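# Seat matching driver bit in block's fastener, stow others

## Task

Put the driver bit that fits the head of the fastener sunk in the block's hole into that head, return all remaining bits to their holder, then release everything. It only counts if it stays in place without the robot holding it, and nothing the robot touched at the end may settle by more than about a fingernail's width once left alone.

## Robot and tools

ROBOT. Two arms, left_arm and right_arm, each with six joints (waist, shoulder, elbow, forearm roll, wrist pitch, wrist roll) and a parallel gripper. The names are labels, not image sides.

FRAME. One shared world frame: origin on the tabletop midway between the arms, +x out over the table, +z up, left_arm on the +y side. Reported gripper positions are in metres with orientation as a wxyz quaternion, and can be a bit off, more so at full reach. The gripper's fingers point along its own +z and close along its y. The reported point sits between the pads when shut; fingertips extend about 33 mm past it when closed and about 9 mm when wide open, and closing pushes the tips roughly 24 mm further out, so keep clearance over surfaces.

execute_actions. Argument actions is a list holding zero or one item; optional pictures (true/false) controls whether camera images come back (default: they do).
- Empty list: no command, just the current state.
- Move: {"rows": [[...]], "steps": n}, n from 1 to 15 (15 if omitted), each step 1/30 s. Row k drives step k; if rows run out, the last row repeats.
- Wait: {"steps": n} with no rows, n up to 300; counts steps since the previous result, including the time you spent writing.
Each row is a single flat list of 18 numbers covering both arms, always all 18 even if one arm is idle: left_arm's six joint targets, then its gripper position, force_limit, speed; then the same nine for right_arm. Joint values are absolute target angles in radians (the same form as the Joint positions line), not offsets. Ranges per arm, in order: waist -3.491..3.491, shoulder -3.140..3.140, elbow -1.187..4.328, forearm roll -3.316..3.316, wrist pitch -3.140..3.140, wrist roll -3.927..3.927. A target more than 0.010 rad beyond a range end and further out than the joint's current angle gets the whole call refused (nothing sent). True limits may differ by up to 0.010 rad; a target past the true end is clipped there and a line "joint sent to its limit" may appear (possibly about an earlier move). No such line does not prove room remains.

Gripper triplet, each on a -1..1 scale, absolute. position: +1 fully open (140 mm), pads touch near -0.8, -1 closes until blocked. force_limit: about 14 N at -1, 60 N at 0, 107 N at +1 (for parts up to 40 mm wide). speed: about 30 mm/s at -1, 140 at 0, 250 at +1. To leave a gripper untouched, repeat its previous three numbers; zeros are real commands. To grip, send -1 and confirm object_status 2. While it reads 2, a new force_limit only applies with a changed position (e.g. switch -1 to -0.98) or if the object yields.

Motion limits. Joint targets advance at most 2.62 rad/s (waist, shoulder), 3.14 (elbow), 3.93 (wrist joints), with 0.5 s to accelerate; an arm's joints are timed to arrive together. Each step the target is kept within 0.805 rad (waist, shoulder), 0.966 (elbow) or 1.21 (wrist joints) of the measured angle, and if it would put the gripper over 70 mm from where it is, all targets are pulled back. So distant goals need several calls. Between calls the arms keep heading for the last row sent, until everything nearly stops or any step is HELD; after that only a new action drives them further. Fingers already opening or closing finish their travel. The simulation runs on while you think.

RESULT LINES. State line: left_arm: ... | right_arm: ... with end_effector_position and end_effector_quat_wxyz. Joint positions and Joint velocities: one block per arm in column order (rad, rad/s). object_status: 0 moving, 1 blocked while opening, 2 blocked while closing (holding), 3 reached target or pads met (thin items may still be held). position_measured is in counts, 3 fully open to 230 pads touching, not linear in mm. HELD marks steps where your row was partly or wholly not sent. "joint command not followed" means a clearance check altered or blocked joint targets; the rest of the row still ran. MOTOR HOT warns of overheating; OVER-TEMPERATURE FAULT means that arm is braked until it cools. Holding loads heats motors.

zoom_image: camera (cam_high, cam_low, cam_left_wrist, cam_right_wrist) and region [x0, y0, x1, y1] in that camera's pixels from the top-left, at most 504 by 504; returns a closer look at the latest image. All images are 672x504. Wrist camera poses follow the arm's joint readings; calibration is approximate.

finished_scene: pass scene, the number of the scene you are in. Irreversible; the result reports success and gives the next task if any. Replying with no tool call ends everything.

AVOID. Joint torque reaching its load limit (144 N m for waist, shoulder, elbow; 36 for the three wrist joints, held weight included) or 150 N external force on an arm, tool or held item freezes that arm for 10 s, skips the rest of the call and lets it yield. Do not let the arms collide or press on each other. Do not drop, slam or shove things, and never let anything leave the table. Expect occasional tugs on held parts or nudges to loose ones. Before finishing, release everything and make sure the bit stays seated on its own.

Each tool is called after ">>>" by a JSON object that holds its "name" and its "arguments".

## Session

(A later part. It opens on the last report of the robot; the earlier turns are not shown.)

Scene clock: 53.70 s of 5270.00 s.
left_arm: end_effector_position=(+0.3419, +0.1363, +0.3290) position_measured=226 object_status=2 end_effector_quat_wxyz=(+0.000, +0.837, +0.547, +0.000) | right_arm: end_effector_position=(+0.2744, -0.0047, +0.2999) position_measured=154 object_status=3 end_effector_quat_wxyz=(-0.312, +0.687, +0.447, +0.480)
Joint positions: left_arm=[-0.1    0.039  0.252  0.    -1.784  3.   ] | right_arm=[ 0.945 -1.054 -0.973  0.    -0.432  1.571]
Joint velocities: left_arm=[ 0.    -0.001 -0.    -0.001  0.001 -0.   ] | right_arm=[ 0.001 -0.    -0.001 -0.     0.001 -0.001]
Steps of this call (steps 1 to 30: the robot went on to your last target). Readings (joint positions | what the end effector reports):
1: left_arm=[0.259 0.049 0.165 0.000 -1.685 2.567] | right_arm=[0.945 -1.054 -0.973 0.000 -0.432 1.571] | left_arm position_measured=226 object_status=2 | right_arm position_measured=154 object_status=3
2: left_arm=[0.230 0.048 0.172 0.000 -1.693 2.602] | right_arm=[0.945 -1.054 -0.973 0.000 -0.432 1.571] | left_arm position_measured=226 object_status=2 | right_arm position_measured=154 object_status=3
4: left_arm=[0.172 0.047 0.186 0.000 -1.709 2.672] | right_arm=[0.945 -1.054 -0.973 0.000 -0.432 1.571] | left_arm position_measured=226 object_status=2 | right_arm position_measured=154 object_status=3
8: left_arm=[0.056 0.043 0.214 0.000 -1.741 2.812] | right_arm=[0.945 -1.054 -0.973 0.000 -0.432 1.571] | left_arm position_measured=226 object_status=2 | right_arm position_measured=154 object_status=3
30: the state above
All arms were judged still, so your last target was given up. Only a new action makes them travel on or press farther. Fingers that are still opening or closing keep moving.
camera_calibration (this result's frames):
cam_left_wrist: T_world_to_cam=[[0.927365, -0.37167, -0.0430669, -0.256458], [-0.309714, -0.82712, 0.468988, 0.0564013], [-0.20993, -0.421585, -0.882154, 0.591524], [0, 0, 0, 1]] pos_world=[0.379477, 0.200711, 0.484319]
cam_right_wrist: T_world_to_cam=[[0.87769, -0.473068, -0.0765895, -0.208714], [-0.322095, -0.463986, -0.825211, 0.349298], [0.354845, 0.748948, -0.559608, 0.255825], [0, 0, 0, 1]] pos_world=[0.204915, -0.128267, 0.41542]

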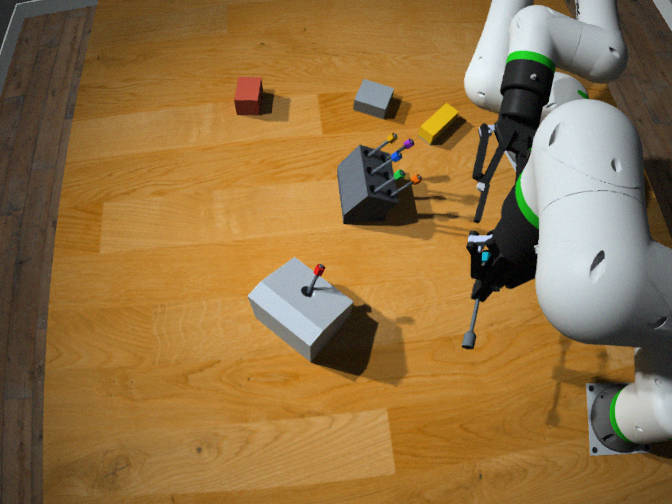

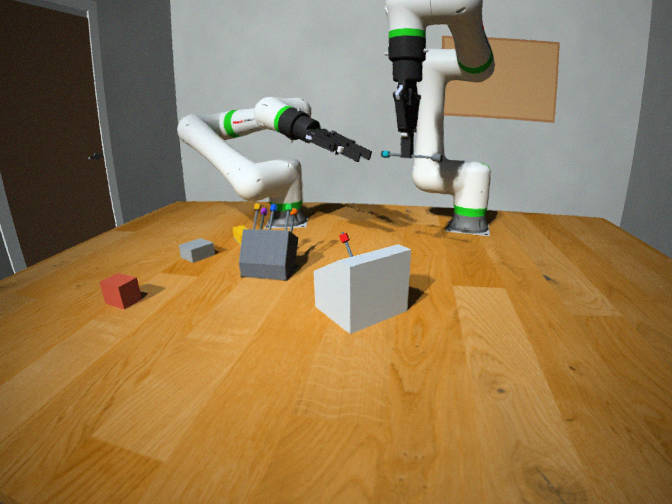

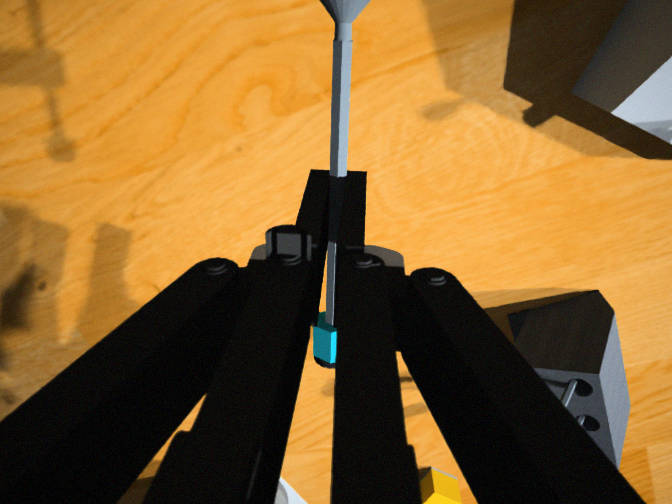

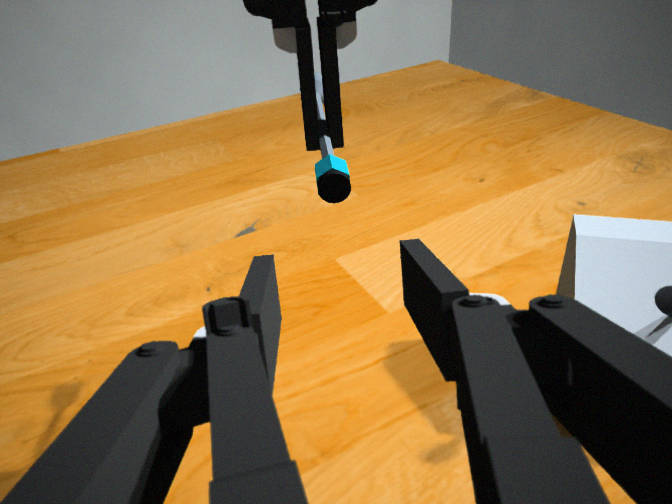

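>>> {"name": "execute_actions", "arguments": {"actions": [{"rows":[[-0.1,0.0388,0.2517,0,-1.7837,3.0,-1,0,0,0.941,-0.7219,-0.8718,0,-0.201,1.571,-0.2,0,0]],"steps":15}], "pictures": false}}

>>> {"name": "execute_actions", "arguments": {"actions": [{"steps":6}]}}

Scene clock: 55.10 s of 5270.00 s.
left_arm: end_effector_position=(+0.3419, +0.1363, +0.3290) position_measured=226 object_status=2 end_effector_quat_wxyz=(-0.000, +0.837, +0.547, -0.000) | right_arm: end_effector_position=(+0.3089, +0.0680, +0.3060) position_measured=154 object_status=3 end_effector_quat_wxyz=(-0.311, +0.688, +0.445, +0.481)
Joint positions: left_arm=[-0.1    0.039  0.252 -0.    -1.784  3.   ] | right_arm=[ 0.941 -0.726 -0.873  0.    -0.204  1.571]
Joint velocities: left_arm=[ 0.     0.     0.     0.002  0.001 -0.   ] | right_arm=[-0.003  0.189  0.061  0.001  0.131  0.002]
Steps of this call (steps 1 to 27: nothing new was sent; steps 28 to 42: all 15 steps of this action). Readings (joint positions | what the end effector reports):
28: left_arm=[-0.100 0.039 0.252 -0.000 -1.784 3.000] | right_arm=[0.945 -1.054 -0.973 0.000 -0.432 1.571] | left_arm position_measured=226 object_status=2 | right_arm position_measured=154 object_status=3
29: left_arm=[-0.100 0.039 0.252 0.000 -1.784 3.000] | right_arm=[0.945 -1.051 -0.972 0.000 -0.429 1.571] | left_arm position_measured=226 object_status=2 | right_arm position_measured=154 object_status=3
31: left_arm=[-0.100 0.039 0.252 -0.000 -1.784 3.000] | right_arm=[0.945 -1.027 -0.965 0.000 -0.413 1.571] | left_arm position_measured=226 object_status=2 | right_arm position_measured=154 object_status=3
35: left_arm=[-0.100 0.039 0.252 -0.000 -1.784 3.000] | right_arm=[0.943 -0.909 -0.929 0.000 -0.331 1.571] | left_arm position_measured=226 object_status=2 | right_arm position_measured=154 object_status=3
42: the state above

Scene clock: 55.30 s of 5270.00 s.
left_arm: end_effector_position=(+0.3419, +0.1363, +0.3290) position_measured=226 object_status=2 end_effector_quat_wxyz=(-0.000, +0.837, +0.547, -0.000) | right_arm: end_effector_position=(+0.3093, +0.0690, +0.3060) position_measured=154 object_status=3 end_effector_quat_wxyz=(-0.311, +0.688, +0.445, +0.481)
Joint positions: left_arm=[-0.1    0.039  0.252 -0.    -1.784  3.   ] | right_arm=[ 0.941 -0.722 -0.872  0.    -0.201  1.571]
Joint velocities: left_arm=[-0.    -0.     0.    -0.002  0.     0.   ] | right_arm=[ 0.001  0.002  0.003 -0.     0.001 -0.001]
Steps of this call (steps 1 to 6: the robot went on to your last target). Readings (joint positions | what the end effector reports):
1: left_arm=[-0.100 0.039 0.252 -0.000 -1.784 3.000] | right_arm=[0.941 -0.723 -0.872 0.000 -0.202 1.571] | left_arm position_measured=226 object_status=2 | right_arm position_measured=154 object_status=3
2: left_arm=[-0.100 0.039 0.252 -0.000 -1.784 3.000] | right_arm=[0.941 -0.722 -0.872 0.000 -0.201 1.571] | left_arm position_measured=226 object_status=2 | right_arm position_measured=154 object_status=3
4: left_arm=[-0.100 0.039 0.252 -0.000 -1.784 3.000] | right_arm=[0.941 -0.722 -0.872 0.000 -0.201 1.571] | left_arm position_measured=226 object_status=2 | right_arm position_measured=154 object_status=3
6: the state above
camera_calibration (this result's frames):
cam_left_wrist: T_world_to_cam=[[0.927365, -0.371667, -0.0430993, -0.256452], [-0.3097, -0.827132, 0.468976, 0.056415], [-0.209951, -0.421564, -0.882159, 0.591519], [0, 0, 0, 1]] pos_world=[0.379487, 0.200711, 0.484304]
cam_right_wrist: T_world_to_cam=[[0.875786, -0.476589, -0.0765589, -0.203226], [-0.323917, -0.462669, -0.825237, 0.400202], [0.357877, 0.74753, -0.559574, 0.19077], [0, 0, 0, 1]] pos_world=[0.239342, -0.0543004, 0.421452]

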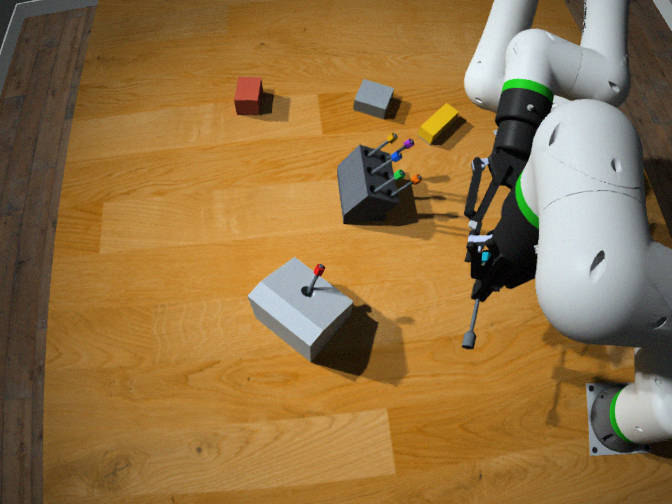

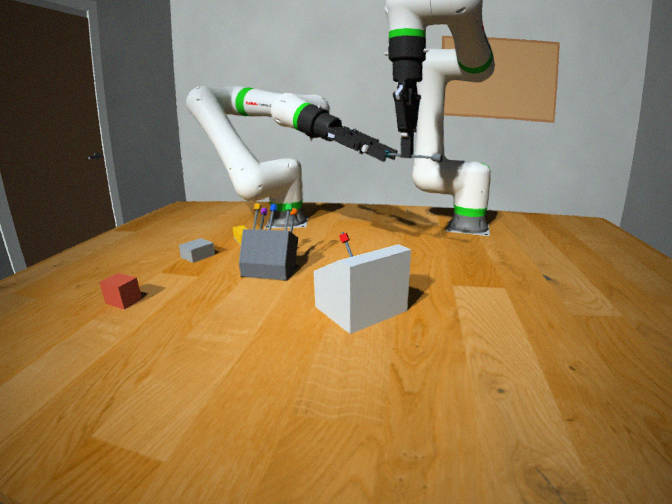

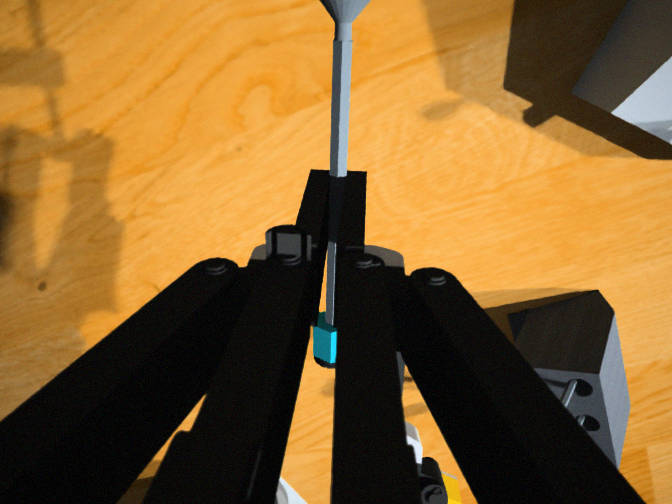

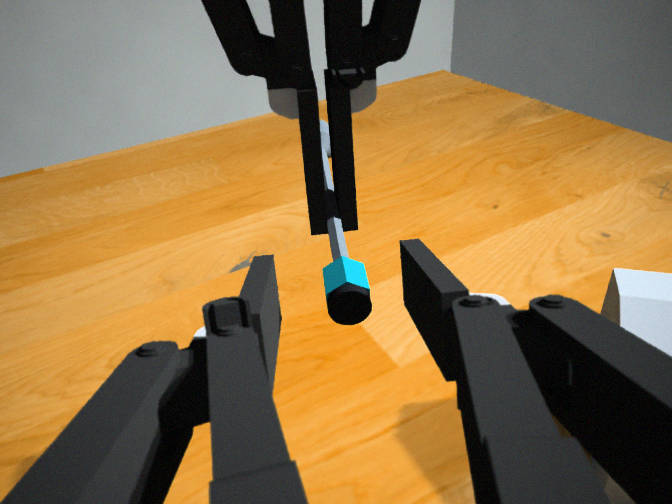

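Good. Grip, release left, lift left away, move right to above-holder pose.

>>> {"name": "execute_actions", "arguments": {"actions": [{"rows":[[-0.1,0.0388,0.2517,0,-1.7837,3.0,-1,0,0,0.939,-0.7219,-0.8718,0,-0.201,1.571,-1,0.3,0]],"steps":15}], "pictures": false}}

>>> {"name": "execute_actions", "arguments": {"actions": [{"rows":[[-0.1,0.0388,0.2517,0,-1.7837,3.0,-0.4,0,0,0.939,-0.7219,-0.8718,0,-0.201,1.571,-1,0.3,0]],"steps":10}], "pictures": false}}

>>> {"name": "execute_actions", "arguments": {"actions": [{"rows":[[-0.1,0.1,0.5,0,-1.97,3.0,-0.4,0,0,0.939,-0.7219,-0.8718,0,-0.201,1.571,-1,0.3,0]],"steps":12}], "pictures": false}}

>>> {"name": "execute_actions", "arguments": {"actions": [{"rows":[[0.6,0.1,0.5,0,-1.97,3.0,-0.4,0,0,0.75,-0.8,-0.2,0,-1.7,0.8,-1,0.3,0]],"steps":15}], "pictures": false}}

>>> {"name": "execute_actions", "arguments": {"actions": [{"steps":25}], "pictures": false}}

>>> {"name": "execute_actions", "arguments": {"actions": [{"rows":[[0.6,0.1,0.5,0,-1.97,3.0,-0.4,0,0,0.616,-0.912,-0.5076,0,-1.432,0,-1,0.3,0]],"steps":15}], "pictures": false}}

>>> {"name": "execute_actions", "arguments": {"actions": [{"steps":10}]}}

Scene clock: 58.53 s of 5270.00 s.
left_arm: end_effector_position=(+0.3419, +0.1364, +0.3290) position_measured=226 object_status=2 end_effector_quat_wxyz=(-0.000, +0.837, +0.547, +0.000) | right_arm: end_effector_position=(+0.3101, +0.0684, +0.3060) position_measured=211 object_status=2 end_effector_quat_wxyz=(-0.311, +0.689, +0.445, +0.481)
Joint positions: left_arm=[-0.1    0.039  0.252 -0.    -1.784  3.   ] | right_arm=[ 0.939 -0.722 -0.872 -0.    -0.201  1.571]
Joint velocities: left_arm=[-0.    -0.     0.    -0.001  0.    -0.   ] | right_arm=[-0.001  0.    -0.002  0.001 -0.     0.001]
Steps of this call (steps 1 to 15: the robot went on to your last target; steps 16 to 82: nothing new was sent; steps 83 to 97: all 15 steps of this action). Readings (joint positions | what the end effector reports):
83: left_arm=[-0.100 0.039 0.252 0.000 -1.784 3.000] | right_arm=[0.941 -0.722 -0.872 -0.000 -0.201 1.571] | left_arm position_measured=226 object_status=2 | right_arm position_measured=154 object_status=0
84: left_arm=[-0.100 0.039 0.252 -0.000 -1.784 3.000] | right_arm=[0.940 -0.722 -0.872 -0.000 -0.201 1.571] | left_arm position_measured=226 object_status=2 | right_arm position_measured=158 object_status=0
86: left_arm=[-0.100 0.039 0.252 -0.000 -1.784 3.000] | right_arm=[0.939 -0.722 -0.872 -0.000 -0.201 1.571] | left_arm position_measured=226 object_status=2 | right_arm position_measured=173 object_status=0
90: left_arm=[-0.100 0.039 0.252 -0.000 -1.784 3.000] | right_arm=[0.939 -0.722 -0.872 -0.000 -0.201 1.571] | left_arm position_measured=226 object_status=2 | right_arm position_measured=204 object_status=0
97: the state above

Scene clock: 58.87 s of 5270.00 s.
left_arm: end_effector_position=(+0.3419, +0.1364, +0.3290) position_measured=179 object_status=0 end_effector_quat_wxyz=(-0.000, +0.837, +0.547, +0.000) | right_arm: end_effector_position=(+0.3101, +0.0684, +0.3060) position_measured=211 object_status=2 end_effector_quat_wxyz=(-0.311, +0.689, +0.445, +0.481)
Joint positions: left_arm=[-0.1    0.039  0.252 -0.    -1.784  3.   ] | right_arm=[ 0.939 -0.722 -0.872 -0.    -0.201  1.571]
Joint velocities: left_arm=[-0.     0.001 -0.     0.001 -0.    -0.   ] | right_arm=[ 0.001  0.    -0.001  0.     0.     0.001]
Steps of this call (steps 1 to 10: all 10 steps of this action). Readings (joint positions | what the end effector reports):
1: left_arm=[-0.100 0.039 0.252 -0.000 -1.784 3.000] | right_arm=[0.939 -0.722 -0.872 -0.000 -0.201 1.571] | left_arm position_measured=226 object_status=0 | right_arm position_measured=211 object_status=2
2: left_arm=[-0.100 0.039 0.252 -0.000 -1.784 3.000] | right_arm=[0.939 -0.722 -0.872 -0.000 -0.201 1.571] | left_arm position_measured=226 object_status=0 | right_arm position_measured=211 object_status=2
4: left_arm=[-0.100 0.039 0.252 -0.000 -1.784 3.000] | right_arm=[0.939 -0.722 -0.872 -0.000 -0.201 1.571] | left_arm position_measured=207 object_status=0 | right_arm position_measured=211 object_status=2
8: left_arm=[-0.100 0.039 0.252 -0.000 -1.784 3.000] | right_arm=[0.939 -0.722 -0.872 -0.000 -0.201 1.571] | left_arm position_measured=180 object_status=0 | right_arm position_measured=211 object_status=2
10: the state above

Scene clock: 59.27 s of 5270.00 s.
left_arm: end_effector_position=(+0.3430, +0.1360, +0.4029) position_measured=179 object_status=3 end_effector_quat_wxyz=(+0.000, +0.837, +0.547, +0.000) | right_arm: end_effector_position=(+0.3101, +0.0684, +0.3060) position_measured=211 object_status=2 end_effector_quat_wxyz=(-0.311, +0.689, +0.445, +0.481)
Joint positions: left_arm=[-0.1    0.099  0.496  0.    -1.967  3.   ] | right_arm=[ 0.939 -0.722 -0.872 -0.    -0.201  1.571]
Joint velocities: left_arm=[-0.     0.046  0.187 -0.001 -0.141  0.   ] | right_arm=[-0.002 -0.    -0.001 -0.     0.001 -0.   ]
Steps of this call (steps 1 to 12: all 12 steps of this action). Readings (joint positions | what the end effector reports):
1: left_arm=[-0.100 0.039 0.252 -0.000 -1.784 3.000] | right_arm=[0.939 -0.722 -0.872 -0.000 -0.201 1.571] | left_arm position_measured=179 object_status=0 | right_arm position_measured=211 object_status=2
2: left_arm=[-0.100 0.040 0.256 -0.000 -1.786 3.000] | right_arm=[0.939 -0.722 -0.872 -0.000 -0.201 1.571] | left_arm position_measured=179 object_status=0 | right_arm position_measured=211 object_status=2
4: left_arm=[-0.100 0.047 0.284 -0.000 -1.808 3.000] | right_arm=[0.939 -0.722 -0.872 -0.000 -0.201 1.571] | left_arm position_measured=179 object_status=3 | right_arm position_measured=211 object_status=2
8: left_arm=[-0.100 0.079 0.416 0.000 -1.906 3.000] | right_arm=[0.939 -0.722 -0.872 -0.000 -0.201 1.571] | left_arm position_measured=179 object_status=3 | right_arm position_measured=211 object_status=2
12: the state above

Scene clock: 59.77 s of 5270.00 s.
left_arm: end_effector_position=(+0.4027, +0.2825, +0.4038) position_measured=179 object_status=3 end_effector_quat_wxyz=(+0.000, +0.730, +0.684, +0.000) | right_arm: end_effector_position=(+0.3101, -0.0222, +0.3522) position_measured=211 object_status=2 end_effector_quat_wxyz=(-0.287, +0.846, +0.303, +0.333)
Joint positions: left_arm=[ 0.249  0.1    0.5    0.    -1.97   3.   ] | right_arm=[ 0.849 -0.759 -0.551 -0.    -0.869  1.203]
Joint velocities: left_arm=[ 0.896 -0.001  0.001 -0.001  0.     0.   ] | right_arm=[-0.206 -0.085  0.732  0.001 -1.722 -0.837]
Steps of this call (steps 1 to 15: all 15 steps of this action). Readings (joint positions | what the end effector reports):
1: left_arm=[-0.100 0.100 0.499 0.000 -1.970 3.000] | right_arm=[0.939 -0.722 -0.872 -0.000 -0.201 1.571] | left_arm position_measured=179 object_status=3 | right_arm position_measured=211 object_status=2
2: left_arm=[-0.097 0.100 0.500 0.000 -1.970 3.000] | right_arm=[0.938 -0.722 -0.869 -0.000 -0.206 1.569] | left_arm position_measured=179 object_status=3 | right_arm position_measured=211 object_status=2
4: left_arm=[-0.073 0.100 0.500 0.000 -1.970 3.000] | right_arm=[0.933 -0.724 -0.849 -0.000 -0.242 1.545] | left_arm position_measured=179 object_status=3 | right_arm position_measured=211 object_status=2
8: left_arm=[0.036 0.100 0.500 0.000 -1.970 3.000] | right_arm=[0.905 -0.736 -0.752 -0.000 -0.418 1.434] | left_arm position_measured=179 object_status=3 | right_arm position_measured=211 object_status=2
15: the state above

Scene clock: 60.60 s of 5270.00 s.
left_arm: end_effector_position=(+0.4086, +0.4419, +0.4039) position_measured=179 object_status=3 end_effector_quat_wxyz=(+0.000, +0.599, +0.801, +0.000) | right_arm: end_effector_position=(+0.2246, -0.2166, +0.3957) position_measured=211 object_status=2 end_effector_quat_wxyz=(-0.177, +0.968, +0.091, +0.151)
Joint positions: left_arm=[ 0.6   0.1   0.5  -0.   -1.97  3.  ] | right_arm=[ 0.75 -0.8  -0.2  -0.   -1.7   0.8 ]
Joint velocities: left_arm=[ 0.     0.001 -0.    -0.002 -0.    -0.   ] | right_arm=[ 0.001  0.    -0.    -0.     0.001 -0.   ]
Steps of this call (steps 1 to 25: the robot went on to your last target). Readings (joint positions | what the end effector reports):
1: left_arm=[0.279 0.100 0.500 0.000 -1.970 3.000] | right_arm=[0.842 -0.762 -0.527 -0.000 -0.927 1.175] | left_arm position_measured=179 object_status=3 | right_arm position_measured=211 object_status=2
2: left_arm=[0.309 0.100 0.500 0.000 -1.970 3.000] | right_arm=[0.835 -0.765 -0.503 -0.000 -0.983 1.148] | left_arm position_measured=179 object_status=3 | right_arm position_measured=211 object_status=2
4: left_arm=[0.370 0.100 0.500 0.000 -1.970 3.000] | right_arm=[0.822 -0.770 -0.457 -0.000 -1.092 1.095] | left_arm position_measured=179 object_status=3 | right_arm position_measured=211 object_status=2
8: left_arm=[0.491 0.100 0.500 0.000 -1.970 3.000] | right_arm=[0.798 -0.780 -0.371 -0.000 -1.297 0.996] | left_arm position_measured=179 object_status=3 | right_arm position_measured=211 object_status=2
25: the state above

Scene clock: 61.10 s of 5270.00 s.
left_arm: end_effector_position=(+0.4086, +0.4419, +0.4039) position_measured=179 object_status=3 end_effector_quat_wxyz=(+0.000, +0.599, +0.801, +0.000) | right_arm: end_effector_position=(+0.2546, -0.2223, +0.3143) position_measured=211 object_status=2 end_effector_quat_wxyz=(-0.240, +0.920, -0.290, +0.108)
Joint positions: left_arm=[ 0.6   0.1   0.5  -0.   -1.97  3.  ] | right_arm=[ 0.636 -0.895 -0.463 -0.    -1.47   0.118]
Joint velocities: left_arm=[ 0.    -0.    -0.    -0.001 -0.     0.   ] | right_arm=[-0.223 -0.187 -0.503 -0.     0.429 -1.326]
Steps of this call (steps 1 to 15: all 15 steps of this action). Readings (joint positions | what the end effector reports):
1: left_arm=[0.600 0.100 0.500 -0.000 -1.970 3.000] | right_arm=[0.750 -0.800 -0.200 -0.000 -1.700 0.800] | left_arm position_measured=179 object_status=3 | right_arm position_measured=211 object_status=2
2: left_arm=[0.600 0.100 0.500 -0.000 -1.970 3.000] | right_arm=[0.749 -0.801 -0.202 -0.000 -1.698 0.794] | left_arm position_measured=179 object_status=3 | right_arm position_measured=211 object_status=2
4: left_arm=[0.600 0.100 0.500 -0.000 -1.970 3.000] | right_arm=[0.743 -0.806 -0.216 -0.000 -1.684 0.759] | left_arm position_measured=179 object_status=3 | right_arm position_measured=211 object_status=2
8: left_arm=[0.600 0.100 0.500 -0.000 -1.970 3.000] | right_arm=[0.714 -0.830 -0.286 -0.000 -1.623 0.583] | left_arm position_measured=179 object_status=3 | right_arm position_measured=211 object_status=2
15: the state above

Scene clock: 61.43 s of 5270.00 s.
left_arm: end_effector_position=(+0.4086, +0.4419, +0.4039) position_measured=179 object_status=3 end_effector_quat_wxyz=(+0.000, +0.599, +0.801, +0.000) | right_arm: end_effector_position=(+0.2592, -0.2247, +0.3000) position_measured=211 object_status=2 end_effector_quat_wxyz=(-0.250, +0.897, -0.352, +0.098)
Joint positions: left_arm=[ 0.6   0.1   0.5  -0.   -1.97  3.  ] | right_arm=[ 0.616 -0.912 -0.507 -0.    -1.432  0.   ]
Joint velocities: left_arm=[ 0.    -0.001  0.     0.    -0.     0.   ] | right_arm=[-0.    -0.    -0.002 -0.     0.    -0.001]
Steps of this call (steps 1 to 10: the robot went on to your last target). Readings (joint positions | what the end effector reports):
1: left_arm=[0.600 0.100 0.500 -0.000 -1.970 3.000] | right_arm=[0.629 -0.901 -0.479 -0.000 -1.457 0.077] | left_arm position_measured=179 object_status=3 | right_arm position_measured=211 object_status=2
2: left_arm=[0.600 0.100 0.500 -0.000 -1.970 3.000] | right_arm=[0.624 -0.906 -0.491 -0.000 -1.447 0.045] | left_arm position_measured=179 object_status=3 | right_arm position_measured=211 object_status=2
4: left_arm=[0.600 0.100 0.500 -0.000 -1.970 3.000] | right_arm=[0.617 -0.911 -0.505 -0.000 -1.434 0.007] | left_arm position_measured=179 object_status=3 | right_arm position_measured=211 object_status=2
8: left_arm=[0.600 0.100 0.500 -0.000 -1.970 3.000] | right_arm=[0.616 -0.912 -0.507 -0.000 -1.432 0.000] | left_arm position_measured=179 object_status=3 | right_arm position_measured=211 object_status=2
10: the state above
camera_calibration (this result's frames):
cam_left_wrist: T_world_to_cam=[[0.94875, 0.313179, -0.0423364, -0.513255], [0.295662, -0.832294, 0.468904, 0.049679], [0.111615, -0.45739, -0.882234, 0.684846], [0, 0, 0, 1]] pos_world=[0.395823, 0.51533, 0.55917]
cam_right_wrist: T_world_to_cam=[[-0.666142, -0.574412, -0.475716, 0.197685], [-0.729984, 0.632909, 0.257974, 0.269629], [0.152902, 0.519112, -0.840918, 0.511178], [0, 0, 0, 1]] pos_world=[0.250351, -0.322457, 0.454343]

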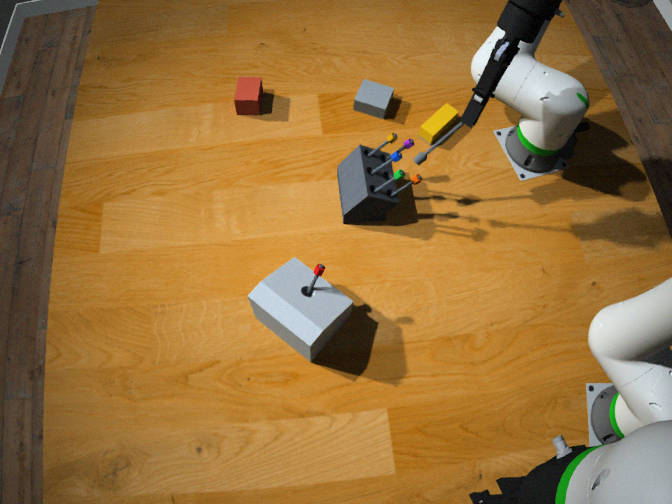

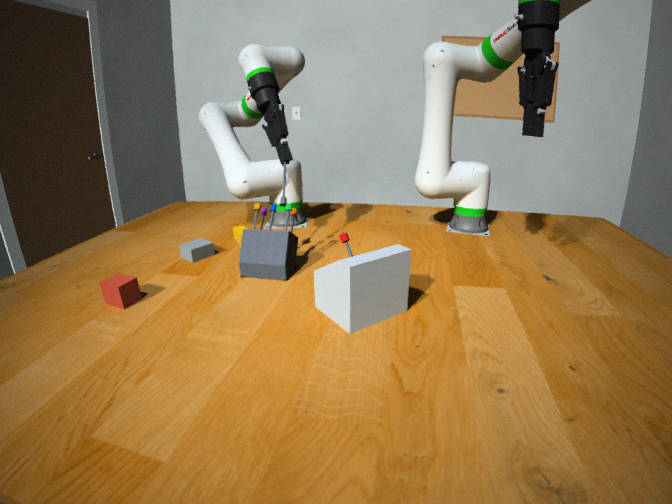

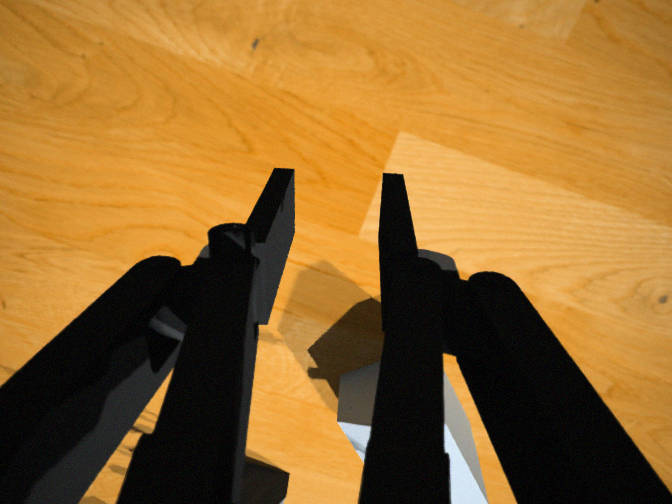

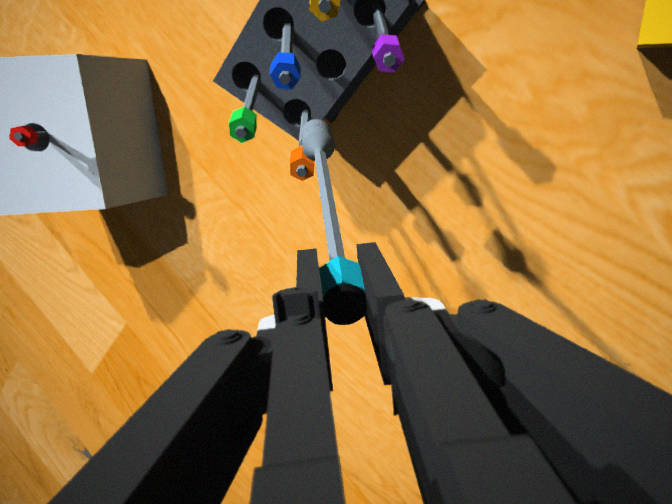

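>>> {"name": "execute_actions", "arguments": {"actions": [{"rows":[[0.6,0.1,0.5,0,-1.97,3.0,-0.4,0,0,0.519,-0.842,-0.625,0,-1.245,0,-1,0.3,0]],"steps":15}]}}

Scene clock: 62.77 s of 5270.00 s.
left_arm: end_effector_position=(+0.4086, +0.4419, +0.4039) position_measured=179 object_status=3 end_effector_quat_wxyz=(+0.000, +0.599, +0.801, +0.000) | right_arm: end_effector_position=(+0.2996, -0.2228, +0.2455) position_measured=211 object_status=2 end_effector_quat_wxyz=(-0.245, +0.879, -0.395, +0.110)
Joint positions: left_arm=[ 0.6   0.1   0.5  -0.   -1.97  3.  ] | right_arm=[ 0.519 -0.842 -0.625  0.    -1.245 -0.   ]
Joint velocities: left_arm=[-0.    -0.001 -0.    -0.002  0.001 -0.   ] | right_arm=[-0.001  0.001  0.     0.     0.001  0.   ]
Steps of this call (steps 1 to 25: the robot went on to your last target; steps 26 to 40: all 15 steps of this action). Readings (joint positions | what the end effector reports):
26: left_arm=[0.600 0.100 0.500 -0.000 -1.970 3.000] | right_arm=[0.616 -0.912 -0.508 0.000 -1.432 -0.000] | left_arm position_measured=179 object_status=3 | right_arm position_measured=211 object_status=2
27: left_arm=[0.600 0.100 0.500 -0.000 -1.970 3.000] | right_arm=[0.613 -0.910 -0.511 0.000 -1.426 -0.000] | left_arm position_measured=179 object_status=3 | right_arm position_measured=211 object_status=2
29: left_arm=[0.600 0.100 0.500 -0.000 -1.970 3.000] | right_arm=[0.595 -0.897 -0.533 0.000 -1.391 -0.000] | left_arm position_measured=179 object_status=3 | right_arm position_measured=211 object_status=2
33: left_arm=[0.600 0.100 0.500 -0.000 -1.970 3.000] | right_arm=[0.531 -0.850 -0.611 0.000 -1.268 -0.000] | left_arm position_measured=179 object_status=3 | right_arm position_measured=211 object_status=2
40: the state above
camera_calibration (this result's frames):
cam_left_wrist: T_world_to_cam=[[0.948752, 0.31318, -0.0422901, -0.513281], [0.295642, -0.832303, 0.4689, 0.0496897], [0.111652, -0.457373, -0.882238, 0.684832], [0, 0, 0, 1]] pos_world=[0.395823, 0.51533, 0.559178]
cam_right_wrist: T_world_to_cam=[[-0.718705, -0.507331, -0.475477, 0.230346], [-0.665212, 0.700725, 0.25783, 0.307718], [0.202373, 0.501597, -0.841098, 0.439466], [0, 0, 0, 1]] pos_world=[0.281312, -0.319198, 0.399819]

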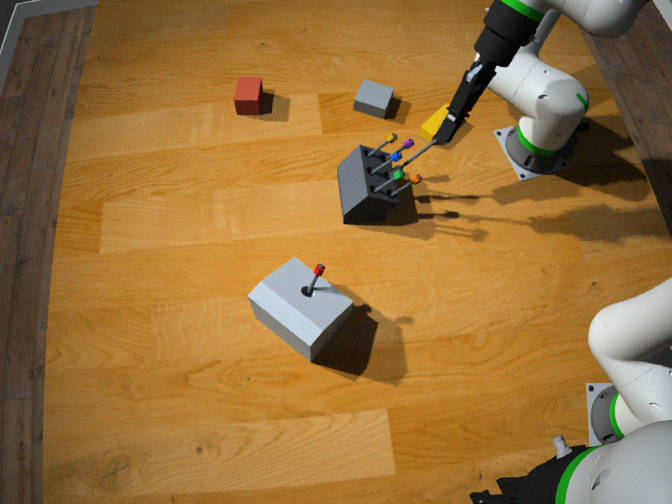

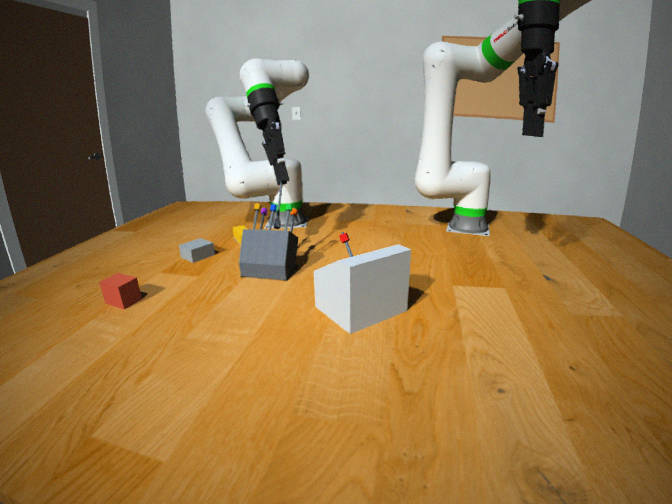

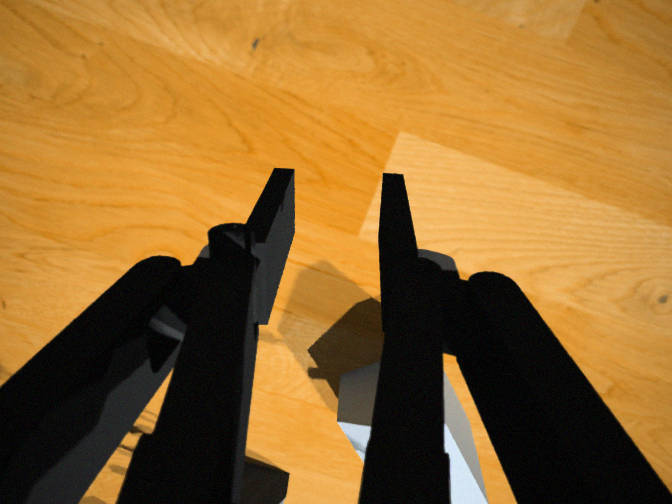

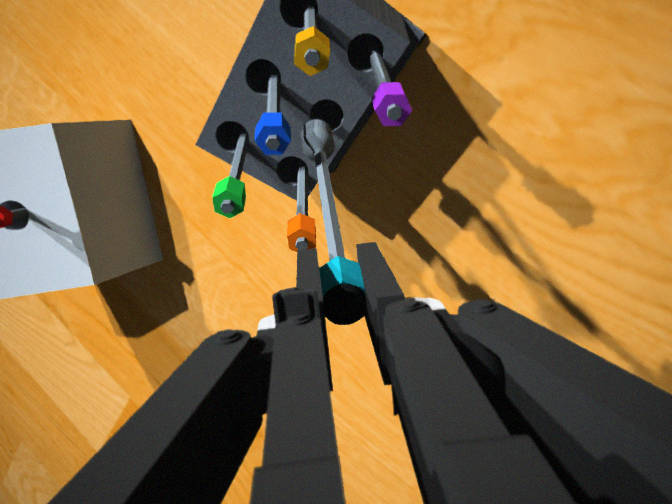

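>>> {"name": "execute_actions", "arguments": {"actions": [{"rows":[[0.6,0.1,0.5,0,-1.97,3.0,-0.4,0,0,0.4974,-0.8397,-0.6577,0,-1.21,0,-1,0.3,0]],"steps":10}]}}

>>> {"name": "zoom_image", "arguments": {"camera": "cam_right_wrist", "region": [240,60,400,220]}}

>>> {"name": "zoom_image", "arguments": {"camera": "cam_high", "region": [340,120,450,230]}}

Scene clock: 69.90 s of 5270.00 s.
left_arm: end_effector_position=(+0.4086, +0.4419, +0.4039) position_measured=179 object_status=3 end_effector_quat_wxyz=(+0.000, +0.599, +0.801, +0.000) | right_arm: end_effector_position=(+0.3044, -0.2272, +0.2313) position_measured=211 object_status=2 end_effector_quat_wxyz=(-0.243, +0.874, -0.404, +0.112)
Joint positions: left_arm=[ 0.6   0.1   0.5  -0.   -1.97  3.  ] | right_arm=[ 0.497 -0.84  -0.658 -0.    -1.21  -0.   ]
Joint velocities: left_arm=[-0.     0.     0.     0.002 -0.     0.   ] | right_arm=[-0.     0.     0.002  0.    -0.     0.   ]
Steps of this call (steps 1 to 15: the robot went on to your last target; steps 16 to 90: nothing new was sent; then 3.80 s passed at rest; steps 91 to 100: all 10 steps of this action). Readings (joint positions | what the end effector reports):
91: left_arm=[0.600 0.100 0.500 -0.000 -1.970 3.000] | right_arm=[0.519 -0.842 -0.625 -0.000 -1.245 -0.000] | left_arm position_measured=179 object_status=3 | right_arm position_measured=211 object_status=2
92: left_arm=[0.600 0.100 0.500 -0.000 -1.970 3.000] | right_arm=[0.516 -0.842 -0.629 -0.000 -1.240 -0.000] | left_arm position_measured=179 object_status=3 | right_arm position_measured=211 object_status=2
94: left_arm=[0.600 0.100 0.500 -0.000 -1.970 3.000] | right_arm=[0.502 -0.840 -0.651 -0.000 -1.218 -0.000] | left_arm position_measured=179 object_status=3 | right_arm position_measured=211 object_status=2
98: left_arm=[0.600 0.100 0.500 -0.000 -1.970 3.000] | right_arm=[0.497 -0.840 -0.658 -0.000 -1.210 -0.000] | left_arm position_measured=179 object_status=3 | right_arm position_measured=211 object_status=2
100: the state above
camera_calibration (this result's frames):
cam_left_wrist: T_world_to_cam=[[0.948751, 0.31318, -0.0423065, -0.513272], [0.295649, -0.8323, 0.468902, 0.0496878], [0.111639, -0.457379, -0.882237, 0.684833], [0, 0, 0, 1]] pos_world=[0.395823, 0.51533, 0.559171]
cam_right_wrist: T_world_to_cam=[[-0.729642, -0.491656, -0.475286, 0.231722], [-0.649844, 0.714909, 0.258085, 0.316074], [0.212897, 0.497172, -0.841127, 0.424539], [0, 0, 0, 1]] pos_world=[0.28409, -0.323105, 0.385652]

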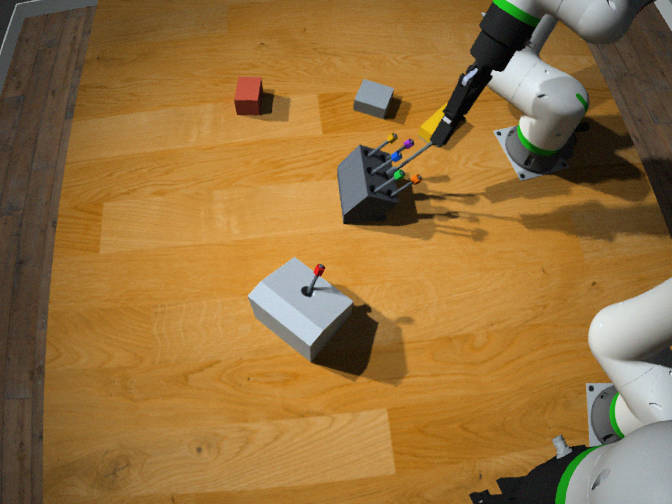

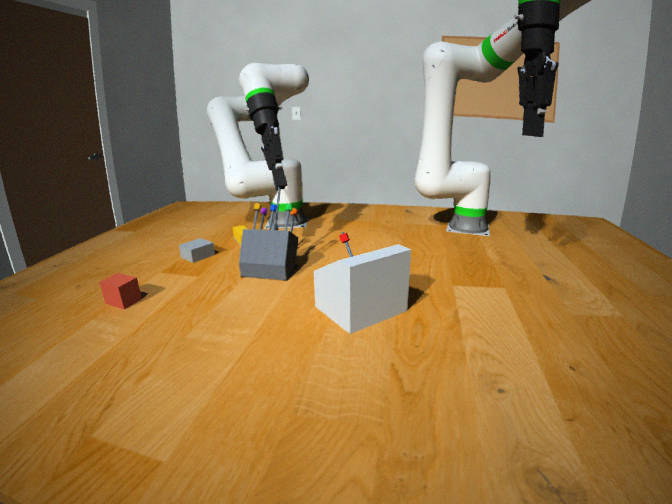

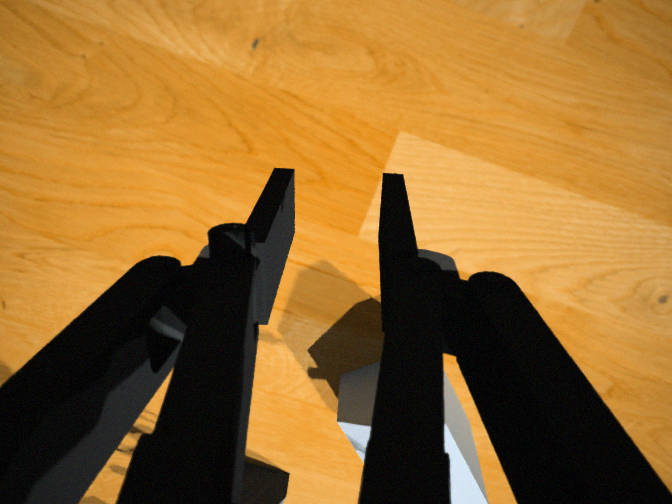

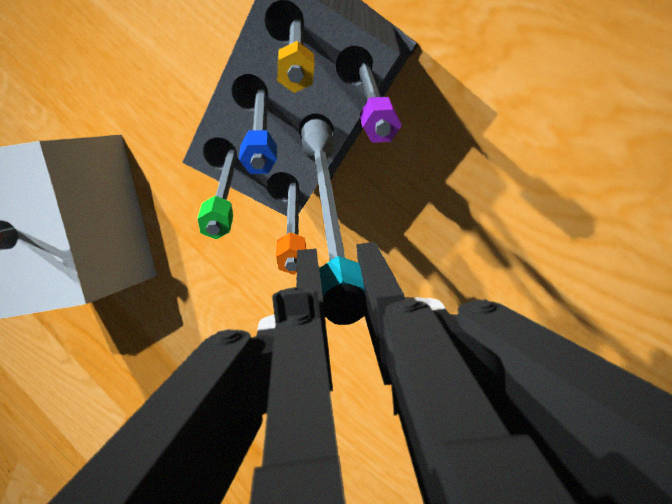

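Region (240, 60, 400, 220) of cam_right_wrist's 672x504 image, scaled by 3.150, with more detail than that image has.

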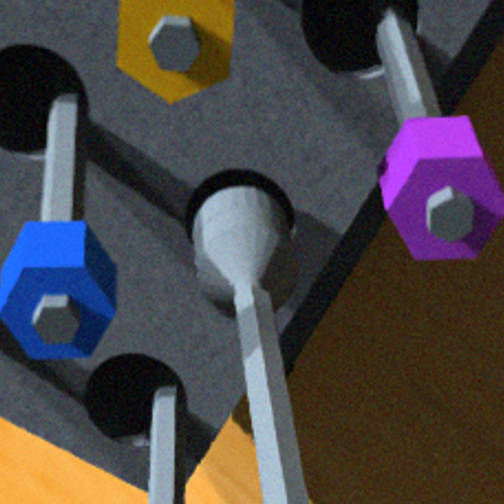

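Region (340, 120, 450, 230) of cam_high's 672x504 image, scaled by 4.582, with more detail than that image has.

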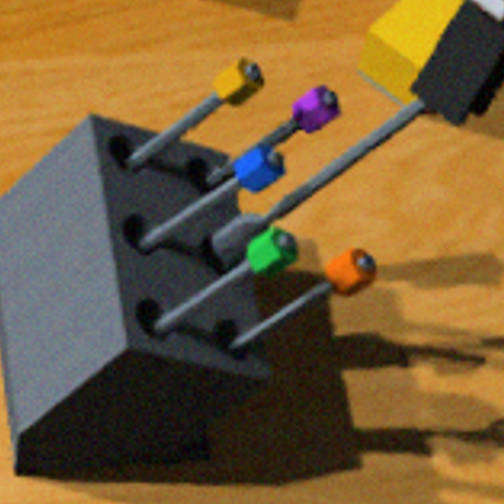

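>>> {"name": "execute_actions", "arguments": {"actions": [{"rows":[[0.6,0.1,0.5,0,-1.97,3.0,-0.4,0,0,0.4848,-0.8218,-0.6832,0,-1.1664,0,-1,0.3,0]],"steps":10}]}}

>>> {"name": "zoom_image", "arguments": {"camera": "cam_right_wrist", "region": [240,60,400,220]}}

Scene clock: 70.93 s of 5270.00 s.
left_arm: end_effector_position=(+0.4086, +0.4419, +0.4039) position_measured=179 object_status=3 end_effector_quat_wxyz=(+0.000, +0.599, +0.801, +0.000) | right_arm: end_effector_position=(+0.3118, -0.2261, +0.2184) position_measured=211 object_status=2 end_effector_quat_wxyz=(-0.243, +0.872, -0.410, +0.114)
Joint positions: left_arm=[ 0.6   0.1   0.5   0.   -1.97  3.  ] | right_arm=[ 0.485 -0.822 -0.683  0.    -1.166 -0.   ]
Joint velocities: left_arm=[ 0.    -0.001 -0.     0.     0.    -0.   ] | right_arm=[ 0.001  0.001 -0.002 -0.    -0.     0.001]
Steps of this call (steps 1 to 15: the robot went on to your last target; steps 16 to 21: nothing new was sent; steps 22 to 31: all 10 steps of this action). Readings (joint positions | what the end effector reports):
22: left_arm=[0.600 0.100 0.500 -0.000 -1.970 3.000] | right_arm=[0.497 -0.840 -0.658 0.000 -1.210 -0.000] | left_arm position_measured=179 object_status=3 | right_arm position_measured=211 object_status=2
23: left_arm=[0.600 0.100 0.500 -0.000 -1.970 3.000] | right_arm=[0.496 -0.838 -0.661 0.000 -1.204 -0.000] | left_arm position_measured=179 object_status=3 | right_arm position_measured=211 object_status=2
25: left_arm=[0.600 0.100 0.500 -0.000 -1.970 3.000] | right_arm=[0.488 -0.826 -0.677 0.000 -1.177 -0.000] | left_arm position_measured=179 object_status=3 | right_arm position_measured=211 object_status=2
29: left_arm=[0.600 0.100 0.500 -0.000 -1.970 3.000] | right_arm=[0.485 -0.822 -0.683 0.000 -1.167 -0.000] | left_arm position_measured=179 object_status=3 | right_arm position_measured=211 object_status=2
31: the state above
camera_calibration (this result's frames):
cam_left_wrist: T_world_to_cam=[[0.948753, 0.313173, -0.0423048, -0.51327], [0.29564, -0.832295, 0.468915, 0.0496781], [0.111641, -0.457392, -0.88223, 0.684834], [0, 0, 0, 1]] pos_world=[0.395824, 0.515326, 0.559172]
cam_right_wrist: T_world_to_cam=[[-0.735622, -0.4824, -0.475552, 0.235512], [-0.640848, 0.723077, 0.257826, 0.322549], [0.219486, 0.494419, -0.841056, 0.408896], [0, 0, 0, 1]] pos_world=[0.290206, -0.321783, 0.372741]

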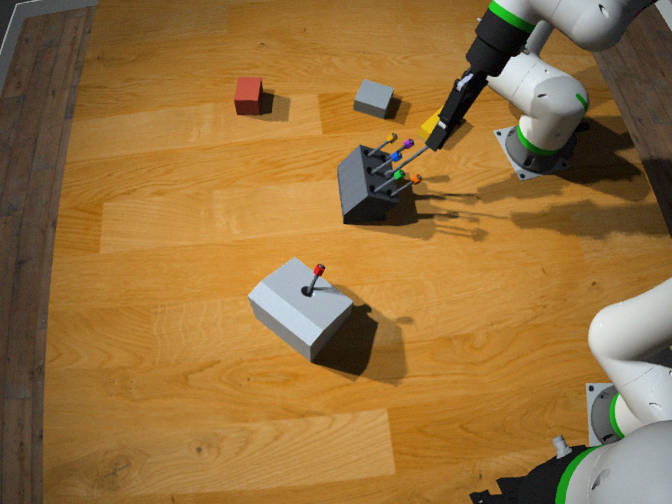

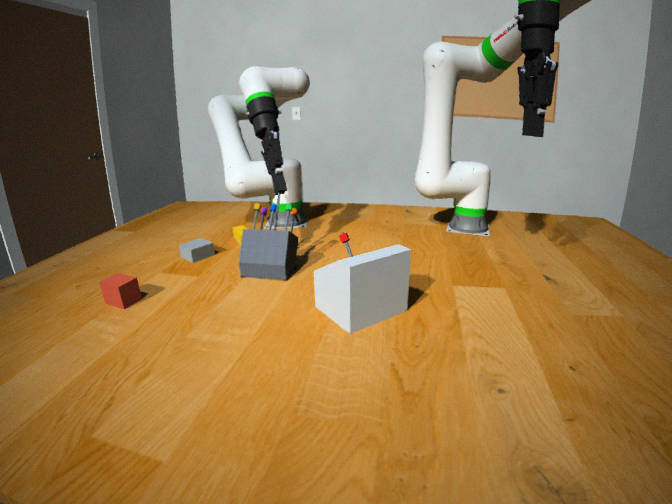

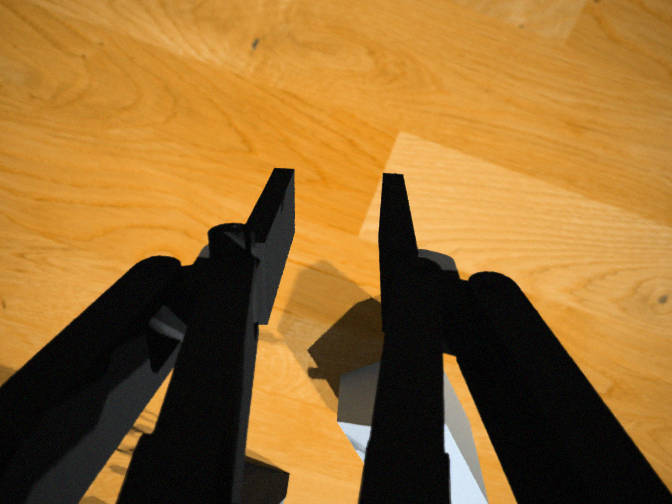

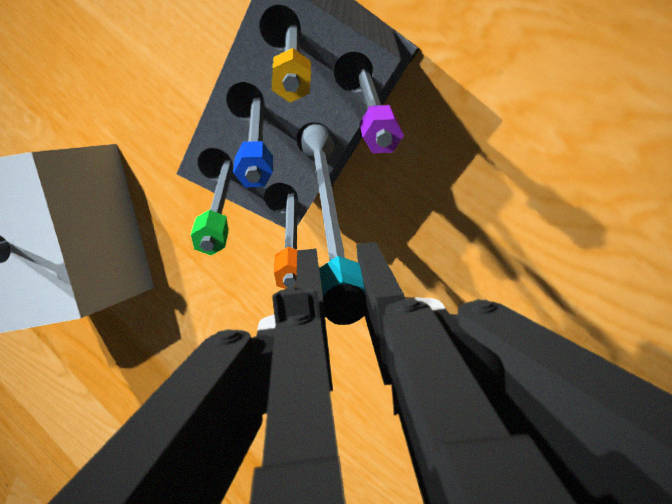

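Region (240, 60, 400, 220) of cam_right_wrist's 672x504 image, scaled by 3.150, with more detail than that image has.

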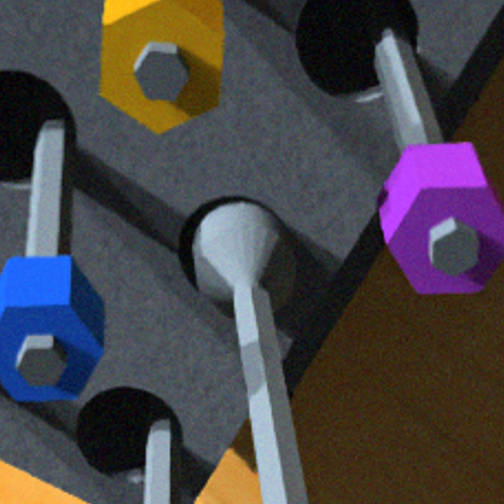

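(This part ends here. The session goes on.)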